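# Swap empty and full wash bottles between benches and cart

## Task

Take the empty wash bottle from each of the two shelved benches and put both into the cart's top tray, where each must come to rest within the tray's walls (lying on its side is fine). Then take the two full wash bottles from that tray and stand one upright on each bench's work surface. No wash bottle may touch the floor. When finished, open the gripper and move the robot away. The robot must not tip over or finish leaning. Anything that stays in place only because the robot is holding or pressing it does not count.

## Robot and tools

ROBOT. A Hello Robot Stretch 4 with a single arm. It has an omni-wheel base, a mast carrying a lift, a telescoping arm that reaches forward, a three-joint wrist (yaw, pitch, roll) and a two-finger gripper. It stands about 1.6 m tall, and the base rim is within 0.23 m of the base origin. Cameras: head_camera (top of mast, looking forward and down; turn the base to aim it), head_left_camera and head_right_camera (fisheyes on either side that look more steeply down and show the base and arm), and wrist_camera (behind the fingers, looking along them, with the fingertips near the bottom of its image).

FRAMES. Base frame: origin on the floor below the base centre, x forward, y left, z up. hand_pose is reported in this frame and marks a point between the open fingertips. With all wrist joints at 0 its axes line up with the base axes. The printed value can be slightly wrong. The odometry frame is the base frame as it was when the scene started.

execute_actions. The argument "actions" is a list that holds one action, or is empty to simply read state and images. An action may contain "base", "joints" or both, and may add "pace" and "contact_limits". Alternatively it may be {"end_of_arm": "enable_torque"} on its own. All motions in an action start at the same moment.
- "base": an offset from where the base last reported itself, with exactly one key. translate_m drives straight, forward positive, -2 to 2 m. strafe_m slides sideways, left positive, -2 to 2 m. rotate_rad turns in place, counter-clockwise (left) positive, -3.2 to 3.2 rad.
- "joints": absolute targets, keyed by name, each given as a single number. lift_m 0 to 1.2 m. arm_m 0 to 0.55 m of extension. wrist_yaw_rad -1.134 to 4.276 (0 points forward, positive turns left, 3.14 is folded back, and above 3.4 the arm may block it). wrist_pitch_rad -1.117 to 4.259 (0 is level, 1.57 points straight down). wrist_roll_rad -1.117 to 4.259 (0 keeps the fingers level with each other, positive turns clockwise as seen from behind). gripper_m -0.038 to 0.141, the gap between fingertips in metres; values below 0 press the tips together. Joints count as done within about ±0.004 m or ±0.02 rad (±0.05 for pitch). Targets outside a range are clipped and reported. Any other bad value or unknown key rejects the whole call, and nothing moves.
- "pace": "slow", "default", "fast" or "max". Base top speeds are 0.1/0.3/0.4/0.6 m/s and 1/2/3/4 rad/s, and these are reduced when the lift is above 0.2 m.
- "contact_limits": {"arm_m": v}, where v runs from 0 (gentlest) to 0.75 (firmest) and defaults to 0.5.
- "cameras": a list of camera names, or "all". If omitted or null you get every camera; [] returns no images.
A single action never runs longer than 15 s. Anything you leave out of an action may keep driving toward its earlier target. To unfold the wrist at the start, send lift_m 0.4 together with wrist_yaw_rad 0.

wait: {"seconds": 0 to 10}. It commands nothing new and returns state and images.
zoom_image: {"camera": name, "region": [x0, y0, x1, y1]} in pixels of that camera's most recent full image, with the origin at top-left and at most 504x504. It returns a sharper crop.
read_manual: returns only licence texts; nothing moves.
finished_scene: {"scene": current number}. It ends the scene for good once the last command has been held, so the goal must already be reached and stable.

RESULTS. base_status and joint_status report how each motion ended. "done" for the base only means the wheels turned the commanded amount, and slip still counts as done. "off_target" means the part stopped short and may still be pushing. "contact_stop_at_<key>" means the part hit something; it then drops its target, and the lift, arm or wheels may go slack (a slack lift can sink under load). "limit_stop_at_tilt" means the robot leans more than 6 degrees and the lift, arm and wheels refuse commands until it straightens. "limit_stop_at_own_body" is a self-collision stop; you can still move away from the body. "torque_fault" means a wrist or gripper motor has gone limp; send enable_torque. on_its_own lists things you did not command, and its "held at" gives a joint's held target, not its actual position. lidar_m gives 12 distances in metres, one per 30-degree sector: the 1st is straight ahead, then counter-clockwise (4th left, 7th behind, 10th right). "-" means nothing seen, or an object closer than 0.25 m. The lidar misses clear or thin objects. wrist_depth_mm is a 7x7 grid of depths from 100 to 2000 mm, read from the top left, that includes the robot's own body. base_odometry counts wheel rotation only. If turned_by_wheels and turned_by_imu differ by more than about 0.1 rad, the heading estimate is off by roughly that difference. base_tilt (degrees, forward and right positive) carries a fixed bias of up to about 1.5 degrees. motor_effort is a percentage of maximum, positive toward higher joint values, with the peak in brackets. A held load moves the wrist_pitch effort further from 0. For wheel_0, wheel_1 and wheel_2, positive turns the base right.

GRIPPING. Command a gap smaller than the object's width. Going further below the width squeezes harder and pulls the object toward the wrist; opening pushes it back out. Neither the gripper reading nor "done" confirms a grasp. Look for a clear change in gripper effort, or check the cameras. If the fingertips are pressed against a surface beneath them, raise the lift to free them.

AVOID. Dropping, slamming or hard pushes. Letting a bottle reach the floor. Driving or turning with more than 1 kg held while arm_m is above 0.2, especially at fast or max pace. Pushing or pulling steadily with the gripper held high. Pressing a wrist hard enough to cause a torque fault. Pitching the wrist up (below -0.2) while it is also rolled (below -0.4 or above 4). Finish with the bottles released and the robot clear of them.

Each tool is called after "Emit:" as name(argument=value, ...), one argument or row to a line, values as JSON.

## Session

Emit:
execute_actions(
  actions=[],
)

Scene clock: 0.00 s.
base_odometry: x=+0.000 y=+0.000 heading=+0.000 (m, m, rad; odometry frame)
turned_by_wheels: +0.000 (rad since the last result)
turned_by_imu: +0.000 (rad since the last result)
base_tilt: forward=-0.3 right=-0.1 (deg)
lidar_m: 1.14 1.13 1.74 2.67 1.85 2.05 1.53 1.51 1.60 1.27 1.24 1.90
base_status: not commanded
joint_positions: lift_m=+0.272 arm_m=-0.001 wrist_yaw_rad=+3.238 wrist_pitch_rad=+0.022 wrist_roll_rad=-0.006 gripper_m=+0.057
joint_status: not commanded
motor_effort: lift_m=+21 arm_m=+0 wrist_yaw_rad=-3 wrist_pitch_rad=-7 wrist_roll_rad=+1 gripper_m=-5 wheel_0=+0 wheel_1=+0 wheel_2=+0 (%)
hand_pose: x=-0.1257 y=+0.0594 z=+0.4441 quat_wxyz=(-0.048, -0.011, -0.003, +0.999) (m; base frame)
wrist_depth_mm: - - 134 - - - - / - - 123 202 - - - / - - 132 202 - - - / 147 140 138 1756 - - - / 193 1618 1756 1756 1983 - - / 194 1499 202 1430 213 1576 1661 / 194 245 1060 110 1078 960 1078
pictures: head_camera, head_left_camera, head_right_camera, wrist_camera
Images, in order (width x height): head_camera 420x560, head_left_camera 420x672, head_right_camera 420x672, wrist_camera 616x392.

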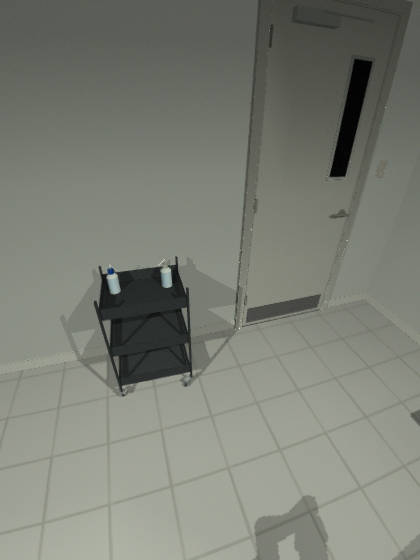

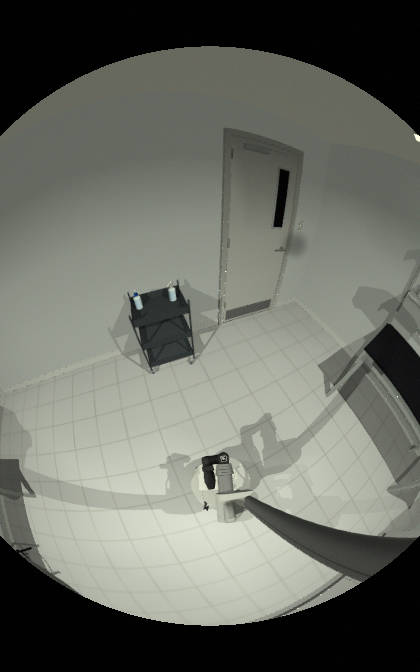

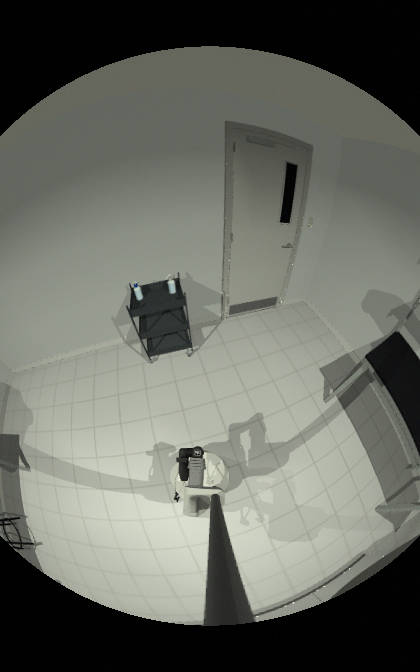

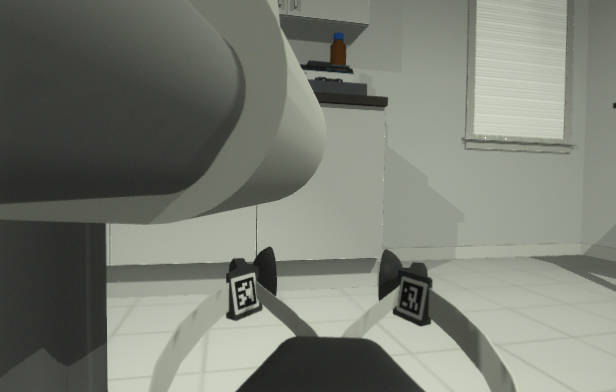

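Emit:
execute_actions(
  actions=[
    {"base":{"rotate_rad":0.27},"joints":{"lift_m":0.88,"wrist_yaw_rad":0,"wrist_pitch_rad":0.5,"gripper_m":0.075}},
  ],
  cameras=[],
)

Emit:
execute_actions(
  actions=[
    {"base":{"translate_m":0.5},"joints":{"arm_m":0.25}},
  ],
  cameras=["head_camera","wrist_camera"],
)

Scene clock: 8.90 s.
base_odometry: x=+0.000 y=+0.000 heading=+0.270 (m, m, rad; odometry frame)
turned_by_wheels: +0.270 (rad since the last result)
turned_by_imu: +0.265 (rad since the last result)
base_tilt: forward=-0.3 right=-0.1 (deg)
lidar_m: 1.14 1.59 2.07 1.85 1.89 1.64 1.54 1.54 1.36 1.25 2.09 1.66
base_status: done
joint_positions: lift_m=+0.880 arm_m=-0.001 wrist_yaw_rad=+0.000 wrist_pitch_rad=+0.502 wrist_roll_rad=-0.006 gripper_m=+0.075
joint_status: all done
motor_effort: lift_m=+26(28) arm_m=+0(0) wrist_yaw_rad=-3(8) wrist_pitch_rad=-5(5) wrist_roll_rad=+1(1) gripper_m=+1(3) wheel_0=+0(6) wheel_1=+1(8) wheel_2=+1(5) (%)
hand_pose: x=+0.4227 y=-0.0874 z=+0.9190 quat_wxyz=(+0.969, -0.003, +0.248, +0.001) (m; base frame)
wrist_depth_mm: 1229 1229 1255 1229 1255 1229 1255 / 1281 1308 1308 1336 1366 1366 1397 / 1397 1397 1182 1182 1464 1430 1499 / 1499 1537 1366 1397 1618 1618 1618 / 1618 1576 1138 1397 1708 1661 1708 / 1430 1499 198 1366 214 1430 1430 / 1255 1205 1229 110 1229 1205 1229
pictures: none
No camera images: the call's "cameras" was empty. Leave "cameras" out to get every camera's image.

Scene clock: 12.07 s.
base_odometry: x=+0.482 y=+0.133 heading=+0.270 (m, m, rad; odometry frame)
turned_by_wheels: +0.000 (rad since the last result)
turned_by_imu: -0.003 (rad since the last result)
base_tilt: forward=-0.4 right=-0.2 (deg)
lidar_m: 0.64 0.66 1.39 1.95 1.95 2.19 2.03 1.97 1.33 1.27 1.64 1.14
base_status: done
joint_positions: lift_m=+0.880 arm_m=+0.249 wrist_yaw_rad=+0.000 wrist_pitch_rad=+0.502 wrist_roll_rad=-0.006 gripper_m=+0.075
joint_status: all done
motor_effort: lift_m=+26(26) arm_m=+7(7) wrist_yaw_rad=-2(2) wrist_pitch_rad=-6(6) wrist_roll_rad=+1(1) gripper_m=-1(1) wheel_0=+0(6) wheel_1=+1(8) wheel_2=+0(8) (%)
hand_pose: x=+0.6725 y=-0.0874 z=+0.9190 quat_wxyz=(+0.969, -0.003, +0.248, +0.001) (m; base frame)
wrist_depth_mm: 535 539 549 554 559 564 569 / 569 585 591 597 597 603 609 / 609 621 627 640 654 647 661 / 661 683 683 691 707 723 707 / 699 615 615 603 768 778 768 / 512 535 199 517 214 842 842 / 469 459 469 110 931 931 946
pictures: head_camera, wrist_camera
Images, in order (width x height): head_camera 420x560, wrist_camera 616x392.

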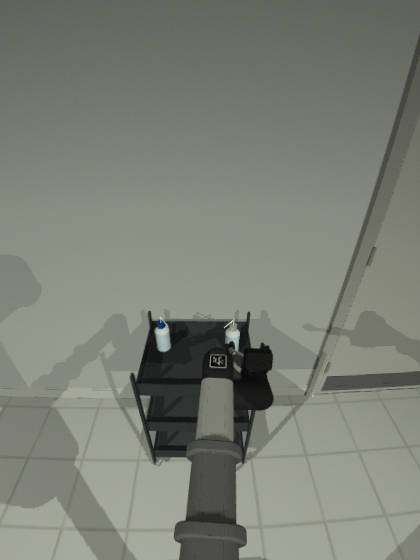

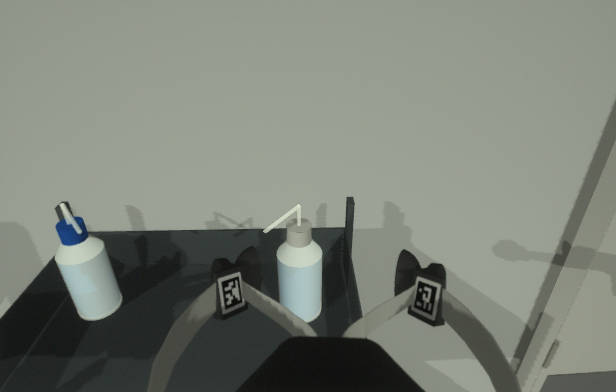

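Emit:
execute_actions(
  actions=[
    {"base":{"strafe_m":0.03},"joints":{"arm_m":0.37}},
  ],
  cameras=[],
)

Emit:
execute_actions(
  actions=[
    {"joints":{"lift_m":0.73}},
  ],
  cameras=["wrist_camera"],
)

Scene clock: 17.43 s.
base_odometry: x=+0.474 y=+0.162 heading=+0.270 (m, m, rad; odometry frame)
turned_by_wheels: +0.000 (rad since the last result)
turned_by_imu: -0.001 (rad since the last result)
base_tilt: forward=-0.3 right=+0.0 (deg)
lidar_m: 0.64 0.67 1.41 1.91 1.89 2.18 2.04 2.05 1.33 1.25 1.63 0.69
base_status: done
joint_positions: lift_m=+0.880 arm_m=+0.369 wrist_yaw_rad=+0.000 wrist_pitch_rad=+0.502 wrist_roll_rad=-0.006 gripper_m=+0.075
joint_status: all done
motor_effort: lift_m=+26(26) arm_m=+8(10) wrist_yaw_rad=-3(3) wrist_pitch_rad=-6(5) wrist_roll_rad=+2(1) gripper_m=-3(4) wheel_0=+0(8) wheel_1=-2(10) wheel_2=+0(1) (%)
hand_pose: x=+0.7925 y=-0.0874 z=+0.9190 quat_wxyz=(+0.969, -0.003, +0.248, +0.001) (m; base frame)
wrist_depth_mm: 427 430 436 439 445 452 452 / 459 462 462 473 477 484 492 / 492 504 504 508 512 517 530 / 535 539 544 549 564 569 569 / 574 585 580 597 597 621 627 / 402 521 200 373 214 676 691 / 410 462 473 109 732 759 768
pictures: none
No camera images: the call's "cameras" was empty. Leave "cameras" out to get every camera's image.

Scene clock: 19.13 s.
base_odometry: x=+0.474 y=+0.162 heading=+0.270 (m, m, rad; odometry frame)
turned_by_wheels: +0.000 (rad since the last result)
turned_by_imu: +0.000 (rad since the last result)
base_tilt: forward=-0.3 right=+0.0 (deg)
lidar_m: 0.63 0.67 1.39 1.91 1.92 2.18 2.03 2.05 1.34 1.28 1.63 0.67
base_status: not commanded
joint_positions: lift_m=+0.730 arm_m=+0.369 wrist_yaw_rad=+0.000 wrist_pitch_rad=+0.502 wrist_roll_rad=-0.006 gripper_m=+0.075
joint_status: all done
motor_effort: lift_m=+15(25) arm_m=+8(7) wrist_yaw_rad=-3(2) wrist_pitch_rad=-5(6) wrist_roll_rad=+1(1) gripper_m=+2(4) wheel_0=+1(1) wheel_1=-2(2) wheel_2=+0(0) (%)
hand_pose: x=+0.7925 y=-0.0874 z=+0.7699 quat_wxyz=(+0.969, -0.003, +0.248, +0.001) (m; base frame)
wrist_depth_mm: 424 433 433 442 442 449 455 / 459 459 473 473 477 484 484 / 492 504 504 500 508 521 530 / 427 439 439 304 539 564 574 / 359 424 427 324 404 615 634 / 347 353 199 342 213 676 699 / 301 291 301 110 283 239 768
pictures: wrist_camera
Images, in order (width x height): wrist_camera 616x392.

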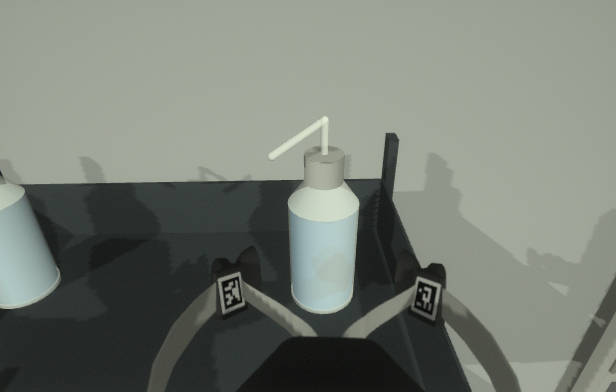

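Nearly same geometry as before.

Emit:
execute_actions(
  actions=[
    {"joints":{"arm_m":0.467},"pace":"slow"},
  ],
  cameras=[],
)

Emit:
execute_actions(
  actions=[
    {"joints":{"lift_m":0.69},"pace":"slow"},
  ],
  cameras=["wrist_camera"],
)

Emit:
execute_actions(
  actions=[
    {"joints":{"gripper_m":0.01}},
  ],
  cameras=[],
)

Emit:
execute_actions(
  actions=[
    {"joints":{"lift_m":0.9}},
  ],
  cameras=["wrist_camera"],
)

Scene clock: 27.53 s.
base_odometry: x=+0.474 y=+0.162 heading=+0.270 (m, m, rad; odometry frame)
turned_by_wheels: +0.000 (rad since the last result)
turned_by_imu: -0.001 (rad since the last result)
base_tilt: forward=-0.2 right=+0.0 (deg)
lidar_m: 0.63 0.65 1.40 1.90 1.91 2.19 2.02 2.06 1.33 1.27 1.65 0.67
base_status: not commanded
joint_positions: lift_m=+0.730 arm_m=+0.466 wrist_yaw_rad=+0.000 wrist_pitch_rad=+0.502 wrist_roll_rad=-0.006 gripper_m=+0.075
joint_status: all done
motor_effort: lift_m=+15(15) arm_m=+8(8) wrist_yaw_rad=-1(1) wrist_pitch_rad=-6(5) wrist_roll_rad=+1(1) gripper_m=-6(1) wheel_0=+1(1) wheel_1=-2(2) wheel_2=+0(0) (%)
hand_pose: x=+0.8894 y=-0.0874 z=+0.7699 quat_wxyz=(+0.969, -0.003, +0.248, +0.001) (m; base frame)
wrist_depth_mm: 336 342 347 349 353 357 357 / 364 366 370 375 379 382 387 / 389 397 402 404 410 415 421 / 424 427 433 427 436 449 455 / 353 355 349 213 342 492 508 / 351 351 200 215 214 530 554 / 301 291 300 109 270 585 621
pictures: none
No camera images: the call's "cameras" was empty. Leave "cameras" out to get every camera's image.

Scene clock: 28.70 s.
base_odometry: x=+0.474 y=+0.162 heading=+0.270 (m, m, rad; odometry frame)
turned_by_wheels: +0.000 (rad since the last result)
turned_by_imu: +0.000 (rad since the last result)
base_tilt: forward=-0.3 right=+0.0 (deg)
lidar_m: 0.64 0.67 1.41 1.92 1.89 2.22 2.03 2.06 1.35 1.27 1.62 0.67
base_status: not commanded
joint_positions: lift_m=+0.691 arm_m=+0.466 wrist_yaw_rad=+0.001 wrist_pitch_rad=+0.502 wrist_roll_rad=-0.006 gripper_m=+0.075
joint_status: all done
motor_effort: lift_m=+14(14) arm_m=+8(8) wrist_yaw_rad=-3(3) wrist_pitch_rad=-5(6) wrist_roll_rad=+1(1) gripper_m=-6(5) wheel_0=+0(1) wheel_1=-2(2) wheel_2=+0(0) (%)
hand_pose: x=+0.8895 y=-0.0873 z=+0.7299 quat_wxyz=(+0.969, -0.003, +0.248, +0.001) (m; base frame)
wrist_depth_mm: 340 342 347 349 351 359 359 / 362 366 373 375 377 382 387 / 392 397 399 202 402 413 421 / 329 330 330 194 336 452 455 / 340 342 340 195 250 492 500 / 298 298 199 206 202 530 554 / 255 248 254 110 247 205 621
pictures: wrist_camera
Images, in order (width x height): wrist_camera 616x392.

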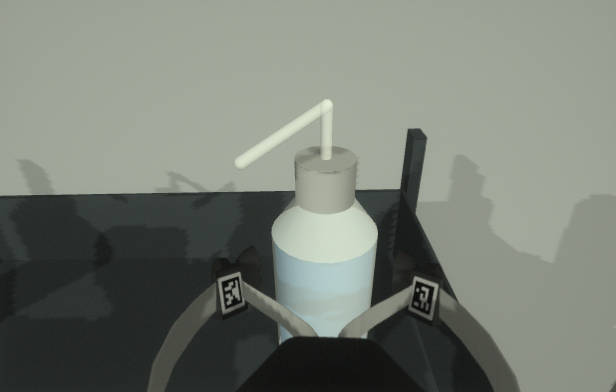

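Scene clock: 30.13 s.
base_odometry: x=+0.474 y=+0.162 heading=+0.270 (m, m, rad; odometry frame)
turned_by_wheels: +0.000 (rad since the last result)
turned_by_imu: +0.000 (rad since the last result)
base_tilt: forward=-0.5 right=+0.1 (deg)
lidar_m: 0.62 0.65 1.39 1.93 1.92 2.19 2.03 2.08 1.34 1.26 1.63 0.67
base_status: not commanded
joint_positions: lift_m=+0.690 arm_m=+0.466 wrist_yaw_rad=+0.000 wrist_pitch_rad=+0.505 wrist_roll_rad=-0.006 gripper_m=+0.010
joint_status: all done
motor_effort: lift_m=+15(15) arm_m=+8(8) wrist_yaw_rad=-3(5) wrist_pitch_rad=-14(14) wrist_roll_rad=+1(1) gripper_m=-21(22) wheel_0=+1(1) wheel_1=-2(2) wheel_2=+0(0) (%)
hand_pose: x=+0.8891 y=-0.0873 z=+0.7291 quat_wxyz=(+0.968, -0.003, +0.250, +0.001) (m; base frame)
wrist_depth_mm: 338 343 347 349 351 357 359 / 362 368 370 373 379 384 389 / 392 397 397 392 399 415 418 / 329 330 334 181 338 455 459 / 340 342 343 182 208 496 508 / 297 296 190 194 191 525 564 / 254 245 253 109 245 189 621
pictures: none
No camera images: the call's "cameras" was empty. Leave "cameras" out to get every camera's image.

Scene clock: 32.10 s.
base_odometry: x=+0.474 y=+0.162 heading=+0.270 (m, m, rad; odometry frame)
turned_by_wheels: +0.000 (rad since the last result)
turned_by_imu: +0.000 (rad since the last result)
base_tilt: forward=-0.3 right=-0.1 (deg)
lidar_m: 0.63 0.66 1.40 1.91 1.90 2.18 2.03 2.07 1.33 1.27 1.63 0.68
base_status: not commanded
joint_positions: lift_m=+0.899 arm_m=+0.466 wrist_yaw_rad=+0.000 wrist_pitch_rad=+0.505 wrist_roll_rad=-0.006 gripper_m=+0.010
joint_status: all done
motor_effort: lift_m=+28(29) arm_m=+8(8) wrist_yaw_rad=-3(3) wrist_pitch_rad=-15(15) wrist_roll_rad=+1(1) gripper_m=-23(20) wheel_0=+1(1) wheel_1=-2(2) wheel_2=+0(0) (%)
hand_pose: x=+0.8890 y=-0.0874 z=+0.9380 quat_wxyz=(+0.968, -0.003, +0.250, +0.001) (m; base frame)
wrist_depth_mm: 338 343 347 347 355 357 362 / 362 366 373 370 379 387 387 / 392 397 397 394 407 415 415 / 424 430 433 182 442 455 459 / 466 469 466 181 208 500 504 / 508 508 190 195 191 525 559 / 449 442 442 109 591 615 615
pictures: wrist_camera
Images, in order (width x height): wrist_camera 616x392.

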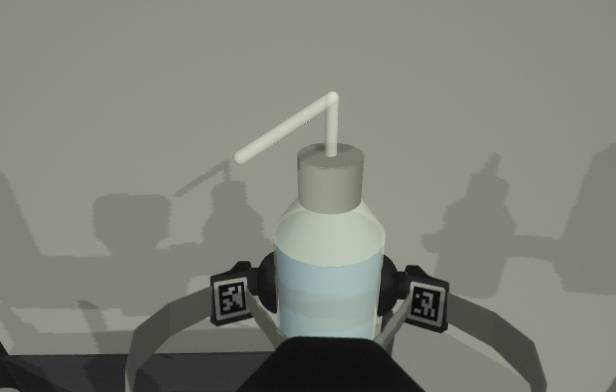

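Emit:
execute_actions(
  actions=[
    {"base":{"translate_m":-0.4},"joints":{"arm_m":0,"lift_m":1.0}},
  ],
  cameras=[],
)

Emit:
execute_actions(
  actions=[
    {"base":{"rotate_rad":-1.6},"pace":"slow"},
  ],
  cameras=[],
)

Emit:
execute_actions(
  actions=[
    {"base":{"translate_m":0.7}},
  ],
  cameras=["head_camera","wrist_camera"],
)

Scene clock: 41.83 s.
base_odometry: x=+0.088 y=+0.056 heading=+0.270 (m, m, rad; odometry frame)
turned_by_wheels: +0.000 (rad since the last result)
turned_by_imu: +0.001 (rad since the last result)
base_tilt: forward=-0.3 right=+0.0 (deg)
lidar_m: 0.41 1.48 1.93 1.83 1.89 1.74 1.64 1.65 1.38 1.26 2.13 1.56
base_status: done
joint_positions: lift_m=+0.999 arm_m=+0.001 wrist_yaw_rad=+0.000 wrist_pitch_rad=+0.506 wrist_roll_rad=-0.006 gripper_m=+0.010
joint_status: all done
motor_effort: lift_m=+27(29) arm_m=-8(8) wrist_yaw_rad=-2(4) wrist_pitch_rad=-16(17) wrist_roll_rad=+1(1) gripper_m=-24(19) wheel_0=+0(5) wheel_1=+0(4) wheel_2=-2(12) (%)
hand_pose: x=+0.4246 y=-0.0875 z=+1.0379 quat_wxyz=(+0.968, -0.003, +0.250, +0.001) (m; base frame)
wrist_depth_mm: 1118 1118 1160 1138 1160 1160 1182 / 1205 1229 1255 1229 1255 1229 1281 / 1308 1308 1281 1229 1366 1336 1366 / 1366 1397 976 181 1464 1464 1464 / 1499 1576 1308 181 208 1618 1618 / 1618 1576 190 194 191 1464 1576 / 1366 1336 1366 109 1397 1308 1366
pictures: none
No camera images: the call's "cameras" was empty. Leave "cameras" out to get every camera's image.

Scene clock: 44.73 s.
base_odometry: x=+0.088 y=+0.056 heading=-1.330 (m, m, rad; odometry frame)
turned_by_wheels: -1.600 (rad since the last result)
turned_by_imu: -1.574 (rad since the last result)
base_tilt: forward=-0.3 right=-0.1 (deg)
lidar_m: 0.39 2.11 1.58 1.03 1.04 1.89 1.86 1.88 1.76 1.60 1.65 1.39
base_status: done
joint_positions: lift_m=+0.999 arm_m=+0.001 wrist_yaw_rad=+0.000 wrist_pitch_rad=+0.506 wrist_roll_rad=-0.006 gripper_m=+0.010
joint_status: not commanded
motor_effort: lift_m=+27(27) arm_m=-8(7) wrist_yaw_rad=-2(3) wrist_pitch_rad=-16(16) wrist_roll_rad=+1(1) gripper_m=-20(23) wheel_0=+1(1) wheel_1=+1(4) wheel_2=+2(5) (%)
hand_pose: x=+0.4246 y=-0.0874 z=+1.0379 quat_wxyz=(+0.968, -0.003, +0.250, +0.001) (m; base frame)
wrist_depth_mm: 1708 1708 1808 1756 1708 1756 1808 / 1808 1808 1863 1808 1808 1756 1808 / 1983 1983 1366 1160 1255 1281 1281 / - - - 181 - - - / 1983 1921 1863 181 208 1921 1756 / 1661 1618 190 193 191 1499 1618 / 1366 1336 1397 110 1366 1336 1336
pictures: none
No camera images: the call's "cameras" was empty. Leave "cameras" out to get every camera's image.

Scene clock: 48.57 s.
base_odometry: x=+0.256 y=-0.624 heading=-1.329 (m, m, rad; odometry frame)
turned_by_wheels: +0.000 (rad since the last result)
turned_by_imu: -0.003 (rad since the last result)
base_tilt: forward=-0.2 right=+0.2 (deg)
lidar_m: 0.37 0.59 1.63 1.51 1.17 1.98 3.23 2.62 1.67 1.54 0.99 0.64
base_status: done
joint_positions: lift_m=+0.999 arm_m=+0.001 wrist_yaw_rad=+0.000 wrist_pitch_rad=+0.505 wrist_roll_rad=-0.006 gripper_m=+0.010
joint_status: not commanded
motor_effort: lift_m=+27(27) arm_m=-7(8) wrist_yaw_rad=-3(1) wrist_pitch_rad=-15(16) wrist_roll_rad=+1(1) gripper_m=-23(24) wheel_0=+1(5) wheel_1=+1(3) wheel_2=+2(11) (%)
hand_pose: x=+0.4247 y=-0.0874 z=+1.0380 quat_wxyz=(+0.968, -0.003, +0.250, +0.001) (m; base frame)
wrist_depth_mm: 1060 1060 1078 1098 1098 1160 1160 / 1138 1118 1160 1160 1182 1160 1255 / 1229 1255 1160 1060 1160 1160 1160 / 1281 1308 866 182 866 854 820 / 1430 732 691 181 208 691 691 / 1537 574 191 195 191 559 585 / 1397 597 1336 109 1366 1366 1366
pictures: head_camera, wrist_camera
Images, in order (width x height): head_camera 420x560, wrist_camera 616x392.

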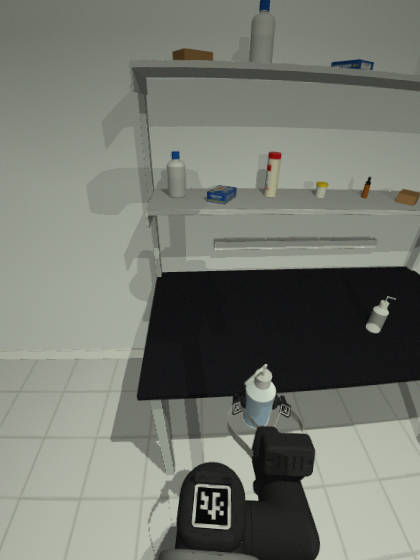

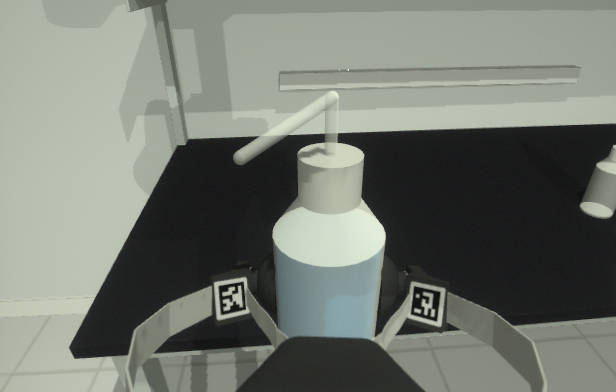

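Emit:
execute_actions(
  actions=[
    {"base":{"strafe_m":-0.3},"joints":{"arm_m":0.35,"lift_m":0.81}},
  ],
  cameras=[],
)

Emit:
execute_actions(
  actions=[
    {"joints":{"lift_m":0.79},"pace":"slow"},
  ],
  cameras=[],
)

Scene clock: 55.93 s.
base_odometry: x=-0.036 y=-0.696 heading=-1.329 (m, m, rad; odometry frame)
turned_by_wheels: +0.000 (rad since the last result)
turned_by_imu: -0.001 (rad since the last result)
base_tilt: forward=-0.4 right=+0.1 (deg)
lidar_m: 0.62 0.63 1.84 1.81 1.45 2.37 2.67 2.57 1.36 1.24 1.05 0.70
base_status: done
joint_positions: lift_m=+0.810 arm_m=+0.349 wrist_yaw_rad=+0.000 wrist_pitch_rad=+0.505 wrist_roll_rad=-0.006 gripper_m=+0.010
joint_status: all done
motor_effort: lift_m=+16(25) arm_m=+8(7) wrist_yaw_rad=-1(0) wrist_pitch_rad=-16(16) wrist_roll_rad=+1(1) gripper_m=-21(26) wheel_0=+0(13) wheel_1=+0(8) wheel_2=+0(2) (%)
hand_pose: x=+0.7720 y=-0.0874 z=+0.8489 quat_wxyz=(+0.968, -0.003, +0.250, +0.001) (m; base frame)
wrist_depth_mm: 778 750 723 732 750 842 854 / 809 842 866 842 878 891 891 / 661 654 654 574 640 640 634 / 488 488 488 182 480 480 404 / 389 389 389 181 208 384 382 / 324 324 190 194 191 300 320 / 276 267 274 110 273 266 272
pictures: none
No camera images: the call's "cameras" was empty. Leave "cameras" out to get every camera's image.

Scene clock: 56.87 s.
base_odometry: x=-0.036 y=-0.696 heading=-1.329 (m, m, rad; odometry frame)
turned_by_wheels: +0.000 (rad since the last result)
turned_by_imu: +0.000 (rad since the last result)
base_tilt: forward=-0.4 right=+0.0 (deg)
lidar_m: 0.63 0.63 1.85 1.81 1.47 2.36 2.68 2.61 1.34 1.23 1.04 0.69
base_status: not commanded
joint_positions: lift_m=+0.790 arm_m=+0.349 wrist_yaw_rad=+0.000 wrist_pitch_rad=+0.505 wrist_roll_rad=-0.006 gripper_m=+0.010
joint_status: all done
motor_effort: lift_m=+16(15) arm_m=+8(8) wrist_yaw_rad=-2(2) wrist_pitch_rad=-15(16) wrist_roll_rad=+1(1) gripper_m=-23(22) wheel_0=+0(1) wheel_1=+0(0) wheel_2=+0(0) (%)
hand_pose: x=+0.7720 y=-0.0874 z=+0.8289 quat_wxyz=(+0.968, -0.003, +0.250, +0.001) (m; base frame)
wrist_depth_mm: 778 788 788 809 831 831 854 / 798 831 831 842 854 866 891 / 609 603 603 521 591 597 549 / 449 449 445 182 442 442 402 / 357 357 357 181 208 353 353 / 297 298 190 195 191 276 291 / 254 246 253 110 251 243 250
pictures: none
No camera images: the call's "cameras" was empty. Leave "cameras" out to get every camera's image.

Emit:
execute_actions(
  actions=[
    {"joints":{"gripper_m":0.12}},
  ],
  cameras=[],
)

Emit:
execute_actions(
  actions=[
    {"joints":{"arm_m":0.22}},
  ],
  cameras=[],
)

Emit:
execute_actions(
  actions=[
    {"base":{"strafe_m":-0.3}},
  ],
  cameras=[],
)

Emit:
execute_actions(
  actions=[
    {"joints":{"arm_m":0.44}},
  ],
  cameras=["head_camera","wrist_camera"],
)

Scene clock: 65.67 s.
base_odometry: x=-0.036 y=-0.696 heading=-1.329 (m, m, rad; odometry frame)
turned_by_wheels: +0.000 (rad since the last result)
turned_by_imu: -0.001 (rad since the last result)
base_tilt: forward=-0.3 right=+0.0 (deg)
lidar_m: 0.61 0.62 1.85 1.81 1.46 2.36 2.68 2.60 1.34 1.24 1.05 0.69
base_status: not commanded
joint_positions: lift_m=+0.790 arm_m=+0.349 wrist_yaw_rad=+0.000 wrist_pitch_rad=+0.503 wrist_roll_rad=-0.006 gripper_m=+0.120
joint_status: all done
motor_effort: lift_m=+16(16) arm_m=+8(8) wrist_yaw_rad=-1(2) wrist_pitch_rad=-8(16) wrist_roll_rad=+1(1) gripper_m=+0(18) wheel_0=+0(0) wheel_1=+0(0) wheel_2=+0(0) (%)
hand_pose: x=+0.7723 y=-0.0874 z=+0.8296 quat_wxyz=(+0.969, -0.003, +0.249, +0.001) (m; base frame)
wrist_depth_mm: 768 788 809 809 820 854 842 / 809 831 842 854 866 866 866 / 615 609 615 202 609 603 597 / 455 455 455 194 449 449 404 / 362 359 362 195 345 357 357 / 298 298 204 206 218 213 294 / 255 256 255 110 254 246 253
pictures: none
No camera images: the call's "cameras" was empty. Leave "cameras" out to get every camera's image.

Scene clock: 67.10 s.
base_odometry: x=-0.036 y=-0.696 heading=-1.329 (m, m, rad; odometry frame)
turned_by_wheels: +0.000 (rad since the last result)
turned_by_imu: +0.000 (rad since the last result)
base_tilt: forward=-0.3 right=+0.0 (deg)
lidar_m: 0.62 0.64 1.86 1.79 1.45 2.38 2.69 2.59 1.34 1.23 1.05 0.68
base_status: not commanded
joint_positions: lift_m=+0.790 arm_m=+0.221 wrist_yaw_rad=+0.000 wrist_pitch_rad=+0.503 wrist_roll_rad=-0.006 gripper_m=+0.120
joint_status: all done
motor_effort: lift_m=+16(16) arm_m=-8(9) wrist_yaw_rad=-2(2) wrist_pitch_rad=-7(8) wrist_roll_rad=+1(2) gripper_m=-1(1) wheel_0=+0(0) wheel_1=+0(0) wheel_2=+0(0) (%)
hand_pose: x=+0.6451 y=-0.0874 z=+0.8297 quat_wxyz=(+0.969, -0.003, +0.249, +0.001) (m; base frame)
wrist_depth_mm: 878 891 917 931 960 960 960 / 917 931 960 917 931 917 459 / 621 615 609 309 609 603 508 / 459 459 455 329 449 452 452 / 364 362 362 347 359 359 357 / 301 298 204 300 285 213 298 / 272 273 281 110 355 1078 1138
pictures: none
No camera images: the call's "cameras" was empty. Leave "cameras" out to get every camera's image.

Scene clock: 69.43 s.
base_odometry: x=-0.327 y=-0.767 heading=-1.329 (m, m, rad; odometry frame)
turned_by_wheels: +0.000 (rad since the last result)
turned_by_imu: +0.000 (rad since the last result)
base_tilt: forward=-0.4 right=+0.1 (deg)
lidar_m: 0.66 0.67 0.86 2.10 1.74 2.75 2.56 1.56 1.05 0.93 0.96 0.74
base_status: done
joint_positions: lift_m=+0.790 arm_m=+0.221 wrist_yaw_rad=+0.000 wrist_pitch_rad=+0.503 wrist_roll_rad=-0.006 gripper_m=+0.120
joint_status: not commanded
motor_effort: lift_m=+16(16) arm_m=-8(8) wrist_yaw_rad=-2(2) wrist_pitch_rad=-7(7) wrist_roll_rad=+1(1) gripper_m=-2(2) wheel_0=+0(8) wheel_1=+0(5) wheel_2=+0(1) (%)
hand_pose: x=+0.6451 y=-0.0874 z=+0.8297 quat_wxyz=(+0.969, -0.003, +0.249, +0.001) (m; base frame)
wrist_depth_mm: 904 946 946 976 991 976 991 / 960 946 946 759 917 917 1060 / 574 609 615 530 603 603 609 / 364 455 452 452 452 449 449 / 359 362 362 362 359 357 357 / 303 306 204 315 317 213 407 / 1118 1118 1138 109 1138 1078 1118
pictures: none
No camera images: the call's "cameras" was empty. Leave "cameras" out to get every camera's image.

Scene clock: 71.20 s.
base_odometry: x=-0.327 y=-0.767 heading=-1.329 (m, m, rad; odometry frame)
turned_by_wheels: +0.000 (rad since the last result)
turned_by_imu: +0.000 (rad since the last result)
base_tilt: forward=-0.3 right=+0.0 (deg)
lidar_m: 0.66 0.67 0.86 2.11 1.73 2.75 2.57 1.55 1.03 0.94 0.97 0.72
base_status: not commanded
joint_positions: lift_m=+0.790 arm_m=+0.439 wrist_yaw_rad=+0.000 wrist_pitch_rad=+0.502 wrist_roll_rad=-0.006 gripper_m=+0.120
joint_status: all done
motor_effort: lift_m=+16(16) arm_m=+8(8) wrist_yaw_rad=-2(1) wrist_pitch_rad=-7(7) wrist_roll_rad=+2(1) gripper_m=-4(1) wheel_0=+0(0) wheel_1=+0(0) wheel_2=+0(0) (%)
hand_pose: x=+0.8624 y=-0.0874 z=+0.8297 quat_wxyz=(+0.969, -0.003, +0.248, +0.001) (m; base frame)
wrist_depth_mm: 647 654 759 759 768 778 778 / 768 788 788 788 809 831 831 / 621 603 615 272 609 603 603 / 455 455 449 279 452 445 449 / 364 362 359 309 357 355 355 / 300 298 204 298 277 213 294 / 255 256 255 109 254 247 253
pictures: head_camera, wrist_camera
Images, in order (width x height): head_camera 420x560, wrist_camera 616x392.

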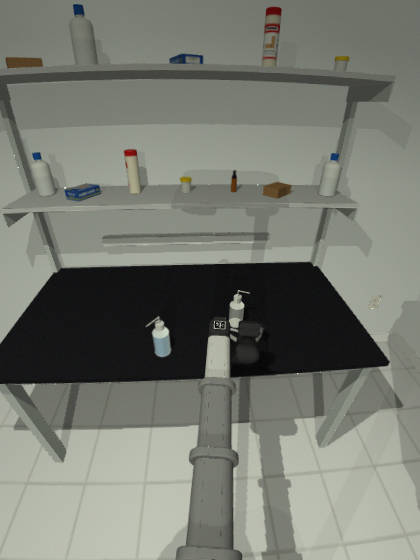

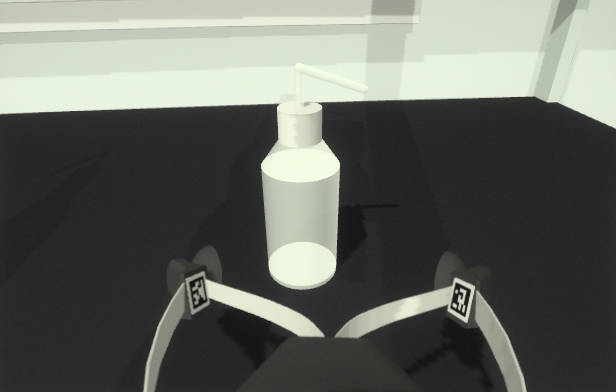

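Emit:
execute_actions(
  actions=[
    {"base":{"strafe_m":0.02},"joints":{"arm_m":0.527},"pace":"slow"},
  ],
  cameras=[],
)

Emit:
execute_actions(
  actions=[
    {"joints":{"gripper_m":0.015}},
  ],
  cameras=[],
)

Emit:
execute_actions(
  actions=[
    {"joints":{"lift_m":0.9}},
  ],
  cameras=["wrist_camera"],
)

Emit:
execute_actions(
  actions=[
    {"base":{"translate_m":-0.73},"joints":{"arm_m":0}},
  ],
  cameras=[],
)

Emit:
execute_actions(
  actions=[
    {"base":{"rotate_rad":1.6},"pace":"slow"},
  ],
  cameras=[],
)

Emit:
execute_actions(
  actions=[
    {"base":{"translate_m":0.98},"joints":{"arm_m":0.45}},
  ],
  cameras=[],
)

Emit:
execute_actions(
  actions=[
    {"joints":{"lift_m":0.79}},
  ],
  cameras=["head_camera","wrist_camera"],
)

Scene clock: 85.87 s.
base_odometry: x=-0.308 y=-0.763 heading=-1.329 (m, m, rad; odometry frame)
turned_by_wheels: +0.000 (rad since the last result)
turned_by_imu: -0.001 (rad since the last result)
base_tilt: forward=-0.4 right=+0.0 (deg)
lidar_m: 0.65 0.67 0.86 2.08 1.69 2.73 2.60 1.62 1.04 0.96 0.99 0.73
base_status: done
joint_positions: lift_m=+0.790 arm_m=+0.526 wrist_yaw_rad=+0.000 wrist_pitch_rad=+0.502 wrist_roll_rad=-0.006 gripper_m=+0.120
joint_status: all done
motor_effort: lift_m=+16(16) arm_m=+8(7) wrist_yaw_rad=-3(3) wrist_pitch_rad=-7(6) wrist_roll_rad=+2(1) gripper_m=+1(4) wheel_0=-1(5) wheel_1=+1(3) wheel_2=+0(2) (%)
hand_pose: x=+0.9494 y=-0.0874 z=+0.8297 quat_wxyz=(+0.969, -0.003, +0.248, +0.001) (m; base frame)
wrist_depth_mm: 564 569 585 597 609 699 699 / 691 691 715 732 723 750 741 / 615 615 597 574 564 603 609 / 455 455 455 193 449 449 445 / 362 357 359 193 343 357 355 / 298 300 204 203 218 213 296 / 254 255 256 110 254 247 253
pictures: none
No camera images: the call's "cameras" was empty. Leave "cameras" out to get every camera's image.

Scene clock: 87.77 s.
base_odometry: x=-0.308 y=-0.763 heading=-1.329 (m, m, rad; odometry frame)
turned_by_wheels: +0.000 (rad since the last result)
turned_by_imu: +0.000 (rad since the last result)
base_tilt: forward=-0.4 right=+0.0 (deg)
lidar_m: 0.66 0.66 0.86 2.08 1.73 2.74 2.61 1.63 1.05 0.96 0.96 0.72
base_status: not commanded
joint_positions: lift_m=+0.790 arm_m=+0.526 wrist_yaw_rad=+0.000 wrist_pitch_rad=+0.502 wrist_roll_rad=-0.006 gripper_m=+0.015
joint_status: all done
motor_effort: lift_m=+16(16) arm_m=+8(8) wrist_yaw_rad=-2(3) wrist_pitch_rad=-6(6) wrist_roll_rad=+1(1) gripper_m=-19(22) wheel_0=-1(1) wheel_1=+1(1) wheel_2=+0(0) (%)
hand_pose: x=+0.9494 y=-0.0874 z=+0.8297 quat_wxyz=(+0.969, -0.003, +0.248, +0.001) (m; base frame)
wrist_depth_mm: 564 569 585 597 603 683 699 / 691 699 715 715 723 741 732 / 621 609 603 609 569 603 591 / 452 452 452 182 449 445 449 / 364 359 359 181 209 355 355 / 298 300 188 193 193 286 296 / 255 248 254 110 254 246 252
pictures: none
No camera images: the call's "cameras" was empty. Leave "cameras" out to get every camera's image.

Scene clock: 89.27 s.
base_odometry: x=-0.308 y=-0.763 heading=-1.329 (m, m, rad; odometry frame)
turned_by_wheels: +0.000 (rad since the last result)
turned_by_imu: +0.000 (rad since the last result)
base_tilt: forward=-0.3 right=+0.1 (deg)
lidar_m: 0.66 0.67 0.86 2.08 1.71 2.73 2.62 1.60 1.05 0.96 0.99 0.72
base_status: not commanded
joint_positions: lift_m=+0.899 arm_m=+0.526 wrist_yaw_rad=+0.000 wrist_pitch_rad=+0.502 wrist_roll_rad=-0.006 gripper_m=+0.015
joint_status: all done
motor_effort: lift_m=+27(27) arm_m=+8(8) wrist_yaw_rad=-2(2) wrist_pitch_rad=-7(7) wrist_roll_rad=+1(2) gripper_m=-17(19) wheel_0=-1(1) wheel_1=+1(1) wheel_2=+0(0) (%)
hand_pose: x=+0.9494 y=-0.0874 z=+0.9388 quat_wxyz=(+0.969, -0.003, +0.249, +0.001) (m; base frame)
wrist_depth_mm: 647 654 668 676 691 691 699 / 615 640 640 647 654 741 732 / 750 750 768 768 798 809 788 / 668 661 668 181 661 661 668 / 539 539 539 181 208 530 535 / 445 449 189 193 193 424 436 / 377 370 379 110 377 364 375
pictures: wrist_camera
Images, in order (width x height): wrist_camera 616x392.

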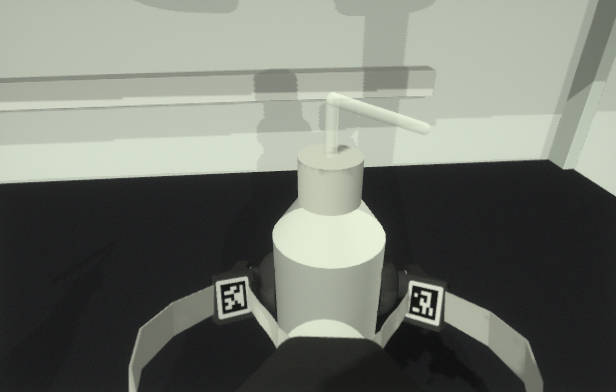

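Scene clock: 93.20 s.
base_odometry: x=-0.482 y=-0.054 heading=-1.330 (m, m, rad; odometry frame)
turned_by_wheels: +0.000 (rad since the last result)
turned_by_imu: +0.002 (rad since the last result)
base_tilt: forward=-0.3 right=-0.1 (deg)
lidar_m: 1.36 1.39 2.17 1.60 2.05 2.64 1.79 1.75 1.13 1.03 1.07 1.35
base_status: done
joint_positions: lift_m=+0.900 arm_m=+0.001 wrist_yaw_rad=+0.000 wrist_pitch_rad=+0.503 wrist_roll_rad=-0.006 gripper_m=+0.015
joint_status: all done
motor_effort: lift_m=+26(27) arm_m=-8(6) wrist_yaw_rad=+0(4) wrist_pitch_rad=-8(8) wrist_roll_rad=+1(1) gripper_m=-22(18) wheel_0=-1(5) wheel_1=-2(5) wheel_2=+0(10) (%)
hand_pose: x=+0.4250 y=-0.0875 z=+0.9387 quat_wxyz=(+0.969, -0.003, +0.249, +0.001) (m; base frame)
wrist_depth_mm: 1808 1863 1808 1863 1863 1921 1921 / 1921 1397 1281 1397 1366 1921 - / 1983 - - - - - - / - - - 181 - - - / 1756 1808 1863 181 209 1708 1708 / 1499 1499 189 194 193 1430 1430 / 1255 1229 1281 109 1281 1205 1255
pictures: none
No camera images: the call's "cameras" was empty. Leave "cameras" out to get every camera's image.

Scene clock: 96.07 s.
base_odometry: x=-0.482 y=-0.054 heading=+0.270 (m, m, rad; odometry frame)
turned_by_wheels: +1.600 (rad since the last result)
turned_by_imu: +1.573 (rad since the last result)
base_tilt: forward=-0.3 right=+0.1 (deg)
lidar_m: 1.61 2.07 1.88 1.72 1.78 1.12 1.06 1.08 1.39 1.37 1.40 2.16
base_status: done
joint_positions: lift_m=+0.900 arm_m=+0.001 wrist_yaw_rad=+0.000 wrist_pitch_rad=+0.503 wrist_roll_rad=-0.006 gripper_m=+0.015
joint_status: not commanded
motor_effort: lift_m=+26(26) arm_m=-8(8) wrist_yaw_rad=-2(1) wrist_pitch_rad=-8(8) wrist_roll_rad=+1(1) gripper_m=-20(22) wheel_0=-3(6) wheel_1=-2(4) wheel_2=-1(6) (%)
hand_pose: x=+0.4250 y=-0.0874 z=+0.9387 quat_wxyz=(+0.969, -0.003, +0.249, +0.001) (m; base frame)
wrist_depth_mm: 1618 1661 1708 1708 1756 1661 1708 / 1756 1808 1756 1808 1863 1808 1921 / 1921 1921 1921 1863 1983 1983 - / - - - 181 - - - / 1808 1756 1808 181 209 1756 1756 / 1537 1499 189 193 192 1430 1464 / 1281 1229 1281 110 1255 1229 1281
pictures: none
No camera images: the call's "cameras" was empty. Leave "cameras" out to get every camera's image.

Scene clock: 100.83 s.
base_odometry: x=+0.462 y=+0.208 heading=+0.270 (m, m, rad; odometry frame)
turned_by_wheels: +0.000 (rad since the last result)
turned_by_imu: -0.004 (rad since the last result)
base_tilt: forward=-0.2 right=+0.0 (deg)
lidar_m: 0.64 0.66 1.38 1.87 1.87 2.40 2.03 2.07 1.37 1.30 1.64 0.67
base_status: done
joint_positions: lift_m=+0.900 arm_m=+0.449 wrist_yaw_rad=+0.000 wrist_pitch_rad=+0.502 wrist_roll_rad=-0.006 gripper_m=+0.015
joint_status: all done
motor_effort: lift_m=+26(26) arm_m=+8(7) wrist_yaw_rad=-2(2) wrist_pitch_rad=-7(8) wrist_roll_rad=+2(1) gripper_m=-17(16) wheel_0=+2(7) wheel_1=+2(8) wheel_2=+0(12) (%)
hand_pose: x=+0.8724 y=-0.0874 z=+0.9388 quat_wxyz=(+0.969, -0.003, +0.249, +0.001) (m; base frame)
wrist_depth_mm: 349 355 357 359 366 368 375 / 375 379 384 384 394 397 402 / 404 410 415 413 424 430 436 / 436 442 449 181 455 466 473 / 477 488 480 181 209 512 525 / 512 521 189 193 193 549 574 / 439 462 466 109 439 627 647
pictures: none
No camera images: the call's "cameras" was empty. Leave "cameras" out to get every camera's image.

Scene clock: 102.33 s.
base_odometry: x=+0.462 y=+0.208 heading=+0.270 (m, m, rad; odometry frame)
turned_by_wheels: +0.000 (rad since the last result)
turned_by_imu: +0.000 (rad since the last result)
base_tilt: forward=-0.2 right=+0.0 (deg)
lidar_m: 0.63 0.65 1.41 1.85 1.85 2.38 2.03 2.07 1.39 1.30 1.64 0.68
base_status: not commanded
joint_positions: lift_m=+0.790 arm_m=+0.449 wrist_yaw_rad=+0.000 wrist_pitch_rad=+0.502 wrist_roll_rad=-0.006 gripper_m=+0.015
joint_status: all done
motor_effort: lift_m=+15(25) arm_m=+8(8) wrist_yaw_rad=-2(3) wrist_pitch_rad=-7(7) wrist_roll_rad=+1(1) gripper_m=-20(16) wheel_0=+2(2) wheel_1=+1(2) wheel_2=+0(0) (%)
hand_pose: x=+0.8724 y=-0.0874 z=+0.8298 quat_wxyz=(+0.969, -0.003, +0.249, +0.001) (m; base frame)
wrist_depth_mm: 351 353 359 364 366 370 375 / 377 377 387 387 394 399 399 / 404 413 415 413 424 433 436 / 439 442 449 181 459 466 473 / 469 473 480 181 209 508 525 / 387 399 189 193 191 549 574 / 306 357 368 109 366 332 634
pictures: head_camera, wrist_camera
Images, in order (width x height): head_camera 420x560, wrist_camera 616x392.

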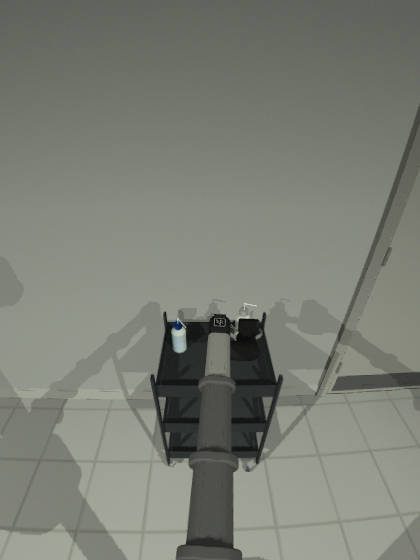

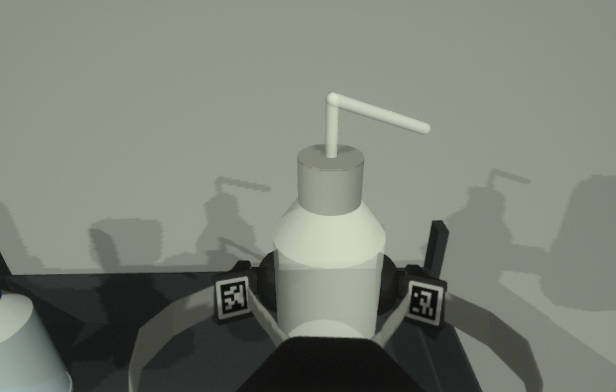

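Emit:
execute_actions(
  actions=[
    {"joints":{"lift_m":0.691},"pace":"slow"},
  ],
  cameras=[],
)

Emit:
execute_actions(
  actions=[
    {"joints":{"gripper_m":0.08}},
  ],
  cameras=[],
)

Emit:
execute_actions(
  actions=[
    {"joints":{"arm_m":0.37,"lift_m":0.735},"pace":"slow"},
  ],
  cameras=[],
)

Emit:
execute_actions(
  actions=[
    {"base":{"strafe_m":0.25},"pace":"slow"},
  ],
  cameras=["wrist_camera"],
)

Scene clock: 112.47 s.
base_odometry: x=+0.462 y=+0.208 heading=+0.270 (m, m, rad; odometry frame)
turned_by_wheels: +0.000 (rad since the last result)
turned_by_imu: -0.001 (rad since the last result)
base_tilt: forward=-0.3 right=+0.0 (deg)
lidar_m: 0.63 0.64 1.39 1.85 1.88 2.40 2.04 2.08 1.38 1.32 1.68 0.67
base_status: not commanded
joint_positions: lift_m=+0.691 arm_m=+0.449 wrist_yaw_rad=+0.000 wrist_pitch_rad=+0.502 wrist_roll_rad=-0.006 gripper_m=+0.015
joint_status: all done
motor_effort: lift_m=+15(15) arm_m=+7(8) wrist_yaw_rad=-4(3) wrist_pitch_rad=-7(7) wrist_roll_rad=+1(1) gripper_m=-22(23) wheel_0=+2(2) wheel_1=+2(2) wheel_2=+0(0) (%)
hand_pose: x=+0.8724 y=-0.0874 z=+0.7308 quat_wxyz=(+0.969, -0.003, +0.249, +0.001) (m; base frame)
wrist_depth_mm: 349 353 357 362 366 370 375 / 375 379 382 387 392 397 402 / 404 413 415 407 427 424 433 / 345 347 347 181 343 459 477 / 353 355 355 181 208 330 521 / 289 300 190 193 192 216 569 / 256 250 255 110 254 240 204
pictures: none
No camera images: the call's "cameras" was empty. Leave "cameras" out to get every camera's image.

Scene clock: 113.90 s.
base_odometry: x=+0.462 y=+0.208 heading=+0.270 (m, m, rad; odometry frame)
turned_by_wheels: +0.000 (rad since the last result)
turned_by_imu: +0.000 (rad since the last result)
base_tilt: forward=-0.2 right=-0.2 (deg)
lidar_m: 0.64 0.65 1.38 1.85 1.86 2.41 2.04 2.08 1.38 1.32 1.64 0.67
base_status: not commanded
joint_positions: lift_m=+0.691 arm_m=+0.449 wrist_yaw_rad=+0.000 wrist_pitch_rad=+0.502 wrist_roll_rad=-0.006 gripper_m=+0.080
joint_status: all done
motor_effort: lift_m=+15(15) arm_m=+7(7) wrist_yaw_rad=-3(1) wrist_pitch_rad=-7(7) wrist_roll_rad=+1(1) gripper_m=-3(22) wheel_0=+1(2) wheel_1=+2(2) wheel_2=+0(0) (%)
hand_pose: x=+0.8724 y=-0.0874 z=+0.7308 quat_wxyz=(+0.969, -0.003, +0.249, +0.001) (m; base frame)
wrist_depth_mm: 349 355 357 364 366 373 375 / 377 379 384 387 394 397 404 / 402 410 415 413 424 424 436 / 345 349 345 187 345 462 469 / 351 353 355 189 332 304 525 / 291 303 202 199 204 229 564 / 256 250 256 110 255 229 204
pictures: none
No camera images: the call's "cameras" was empty. Leave "cameras" out to get every camera's image.

Scene clock: 115.97 s.
base_odometry: x=+0.462 y=+0.208 heading=+0.270 (m, m, rad; odometry frame)
turned_by_wheels: +0.000 (rad since the last result)
turned_by_imu: +0.000 (rad since the last result)
base_tilt: forward=-0.4 right=+0.0 (deg)
lidar_m: 0.63 0.65 1.40 1.85 1.87 2.42 2.03 2.07 1.38 1.32 1.63 0.68
base_status: not commanded
joint_positions: lift_m=+0.734 arm_m=+0.371 wrist_yaw_rad=+0.000 wrist_pitch_rad=+0.502 wrist_roll_rad=-0.006 gripper_m=+0.080
joint_status: all done
motor_effort: lift_m=+27(27) arm_m=-8(8) wrist_yaw_rad=-1(3) wrist_pitch_rad=-7(7) wrist_roll_rad=+1(2) gripper_m=-1(1) wheel_0=+1(2) wheel_1=+2(2) wheel_2=+0(0) (%)
hand_pose: x=+0.7951 y=-0.0874 z=+0.7738 quat_wxyz=(+0.969, -0.003, +0.249, +0.001) (m; base frame)
wrist_depth_mm: 421 427 430 433 439 445 449 / 449 455 459 469 473 477 480 / 477 492 496 496 496 512 521 / 317 436 442 285 436 564 564 / 325 433 433 290 394 609 627 / 345 357 202 314 327 293 691 / 304 298 306 109 306 272 778
pictures: none
No camera images: the call's "cameras" was empty. Leave "cameras" out to get every camera's image.

Scene clock: 119.60 s.
base_odometry: x=+0.396 y=+0.449 heading=+0.270 (m, m, rad; odometry frame)
turned_by_wheels: +0.000 (rad since the last result)
turned_by_imu: -0.001 (rad since the last result)
base_tilt: forward=-0.2 right=+0.0 (deg)
lidar_m: 0.63 1.04 1.37 2.05 1.62 2.12 2.05 2.09 1.65 1.56 1.62 0.67
base_status: done
joint_positions: lift_m=+0.734 arm_m=+0.371 wrist_yaw_rad=+0.000 wrist_pitch_rad=+0.502 wrist_roll_rad=-0.006 gripper_m=+0.080
joint_status: not commanded
motor_effort: lift_m=+27(27) arm_m=-7(8) wrist_yaw_rad=-2(3) wrist_pitch_rad=-7(7) wrist_roll_rad=+1(2) gripper_m=-7(5) wheel_0=-3(7) wheel_1=+1(6) wheel_2=-1(0) (%)
hand_pose: x=+0.7951 y=-0.0874 z=+0.7738 quat_wxyz=(+0.969, -0.003, +0.249, +0.001) (m; base frame)
wrist_depth_mm: 402 404 404 413 415 421 424 / 427 433 439 445 449 455 459 / 459 466 466 469 484 492 492 / 492 508 504 298 427 433 436 / 544 554 539 310 427 430 424 / 597 603 202 332 332 343 336 / 668 654 654 109 304 296 301
pictures: wrist_camera
Images, in order (width x height): wrist_camera 616x392.

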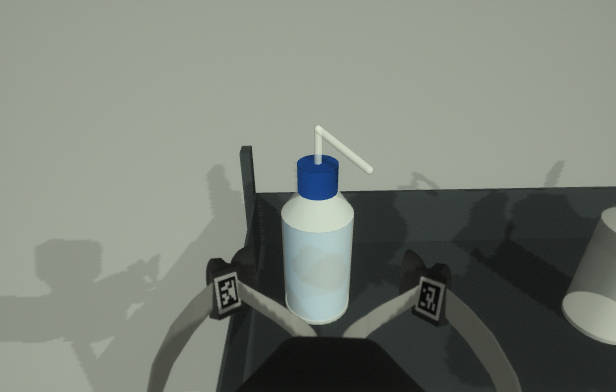

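Emit:
execute_actions(
  actions=[
    {"joints":{"arm_m":0.457},"pace":"slow"},
  ],
  cameras=[],
)

Emit:
execute_actions(
  actions=[
    {"joints":{"lift_m":0.695,"gripper_m":0.072},"pace":"slow"},
  ],
  cameras=["wrist_camera"],
)

Emit:
execute_actions(
  actions=[
    {"joints":{"gripper_m":0.01}},
  ],
  cameras=[],
)

Emit:
execute_actions(
  actions=[
    {"joints":{"lift_m":0.9}},
  ],
  cameras=["wrist_camera"],
)

Scene clock: 129.87 s.
base_odometry: x=+0.396 y=+0.449 heading=+0.270 (m, m, rad; odometry frame)
turned_by_wheels: +0.000 (rad since the last result)
turned_by_imu: -0.001 (rad since the last result)
base_tilt: forward=-0.3 right=-0.2 (deg)
lidar_m: 0.60 1.03 1.35 2.07 1.63 2.12 2.04 2.09 1.65 1.55 1.62 0.67
base_status: not commanded
joint_positions: lift_m=+0.734 arm_m=+0.456 wrist_yaw_rad=+0.000 wrist_pitch_rad=+0.502 wrist_roll_rad=-0.006 gripper_m=+0.080
joint_status: all done
motor_effort: lift_m=+27(27) arm_m=+8(9) wrist_yaw_rad=-2(3) wrist_pitch_rad=-7(7) wrist_roll_rad=+1(1) gripper_m=-5(1) wheel_0=-3(3) wheel_1=+1(1) wheel_2=-1(0) (%)
hand_pose: x=+0.8794 y=-0.0874 z=+0.7738 quat_wxyz=(+0.969, -0.003, +0.249, +0.001) (m; base frame)
wrist_depth_mm: 325 329 330 336 338 343 343 / 345 351 355 359 364 366 370 / 375 377 384 387 392 399 402 / 404 410 415 413 427 430 436 / 439 445 436 220 343 353 359 / 484 488 200 220 233 343 351 / 535 535 314 109 304 296 301
pictures: none
No camera images: the call's "cameras" was empty. Leave "cameras" out to get every camera's image.

Scene clock: 131.03 s.
base_odometry: x=+0.396 y=+0.449 heading=+0.270 (m, m, rad; odometry frame)
turned_by_wheels: +0.000 (rad since the last result)
turned_by_imu: +0.000 (rad since the last result)
base_tilt: forward=-0.3 right=-0.1 (deg)
lidar_m: 0.59 1.05 1.35 2.07 1.64 2.12 2.06 2.11 1.64 1.56 1.61 0.65
base_status: not commanded
joint_positions: lift_m=+0.696 arm_m=+0.456 wrist_yaw_rad=+0.000 wrist_pitch_rad=+0.502 wrist_roll_rad=-0.006 gripper_m=+0.072
joint_status: all done
motor_effort: lift_m=+14(25) arm_m=+8(8) wrist_yaw_rad=-2(4) wrist_pitch_rad=-7(7) wrist_roll_rad=+1(1) gripper_m=-3(7) wheel_0=-3(3) wheel_1=+0(0) wheel_2=+0(0) (%)
hand_pose: x=+0.8794 y=-0.0874 z=+0.7348 quat_wxyz=(+0.969, -0.003, +0.249, +0.001) (m; base frame)
wrist_depth_mm: 324 329 330 334 338 343 345 / 347 351 355 359 364 368 370 / 373 377 384 377 387 397 402 / 404 410 404 200 413 415 330 / 442 449 433 200 334 340 345 / 488 492 204 212 213 301 301 / 535 535 244 109 259 250 258
pictures: wrist_camera
Images, in order (width x height): wrist_camera 616x392.

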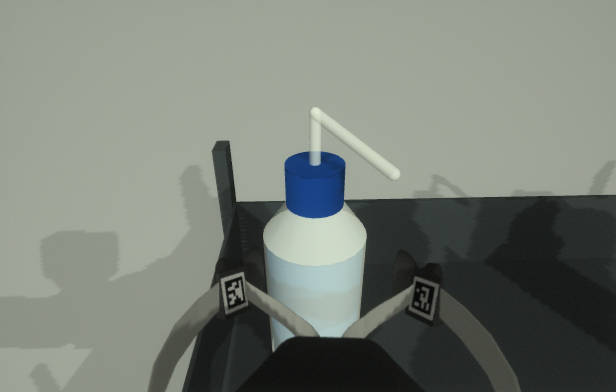

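Scene clock: 132.43 s.
base_odometry: x=+0.396 y=+0.449 heading=+0.270 (m, m, rad; odometry frame)
turned_by_wheels: +0.000 (rad since the last result)
turned_by_imu: +0.000 (rad since the last result)
base_tilt: forward=-0.3 right=+0.1 (deg)
lidar_m: 0.62 1.05 1.37 2.06 1.62 2.13 2.05 2.09 1.66 1.56 1.62 0.66
base_status: not commanded
joint_positions: lift_m=+0.695 arm_m=+0.456 wrist_yaw_rad=+0.000 wrist_pitch_rad=+0.505 wrist_roll_rad=-0.006 gripper_m=+0.010
joint_status: all done
motor_effort: lift_m=+15(15) arm_m=+8(8) wrist_yaw_rad=-3(6) wrist_pitch_rad=-14(15) wrist_roll_rad=+2(2) gripper_m=-20(22) wheel_0=-3(3) wheel_1=+1(1) wheel_2=-1(0) (%)
hand_pose: x=+0.8791 y=-0.0873 z=+0.7341 quat_wxyz=(+0.968, -0.003, +0.250, +0.001) (m; base frame)
wrist_depth_mm: 325 329 332 336 340 343 347 / 347 351 357 357 364 368 375 / 375 377 379 382 387 399 404 / 402 413 407 189 322 330 332 / 442 445 347 189 334 342 342 / 484 488 189 200 198 289 296 / 539 549 250 110 257 250 252
pictures: none
No camera images: the call's "cameras" was empty. Leave "cameras" out to get every camera's image.

Scene clock: 134.37 s.
base_odometry: x=+0.396 y=+0.449 heading=+0.270 (m, m, rad; odometry frame)
turned_by_wheels: +0.000 (rad since the last result)
turned_by_imu: +0.000 (rad since the last result)
base_tilt: forward=-0.2 right=+0.0 (deg)
lidar_m: 0.62 1.06 1.36 2.06 1.63 2.12 2.06 2.09 1.67 1.56 1.59 0.68
base_status: not commanded
joint_positions: lift_m=+0.899 arm_m=+0.456 wrist_yaw_rad=+0.000 wrist_pitch_rad=+0.505 wrist_roll_rad=-0.006 gripper_m=+0.010
joint_status: all done
motor_effort: lift_m=+28(28) arm_m=+7(8) wrist_yaw_rad=-5(3) wrist_pitch_rad=-16(16) wrist_roll_rad=+1(1) gripper_m=-27(22) wheel_0=-3(3) wheel_1=+1(0) wheel_2=+0(0) (%)
hand_pose: x=+0.8790 y=-0.0873 z=+0.9380 quat_wxyz=(+0.968, -0.003, +0.250, +0.001) (m; base frame)
wrist_depth_mm: 324 327 330 336 338 343 345 / 345 351 357 357 364 370 373 / 375 379 384 382 387 397 402 / 407 410 415 189 421 436 439 / 442 445 445 189 452 477 484 / 488 484 188 200 198 508 535 / 544 539 549 110 439 433 445
pictures: wrist_camera
Images, in order (width x height): wrist_camera 616x392.

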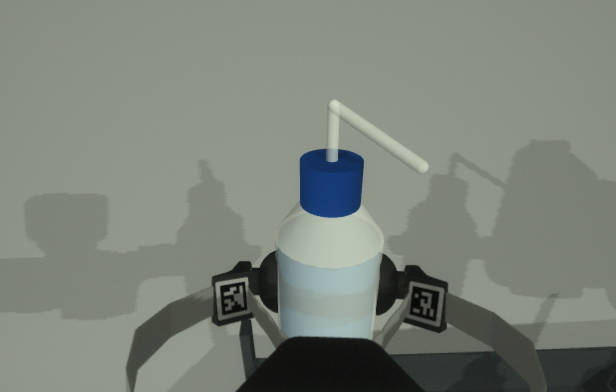

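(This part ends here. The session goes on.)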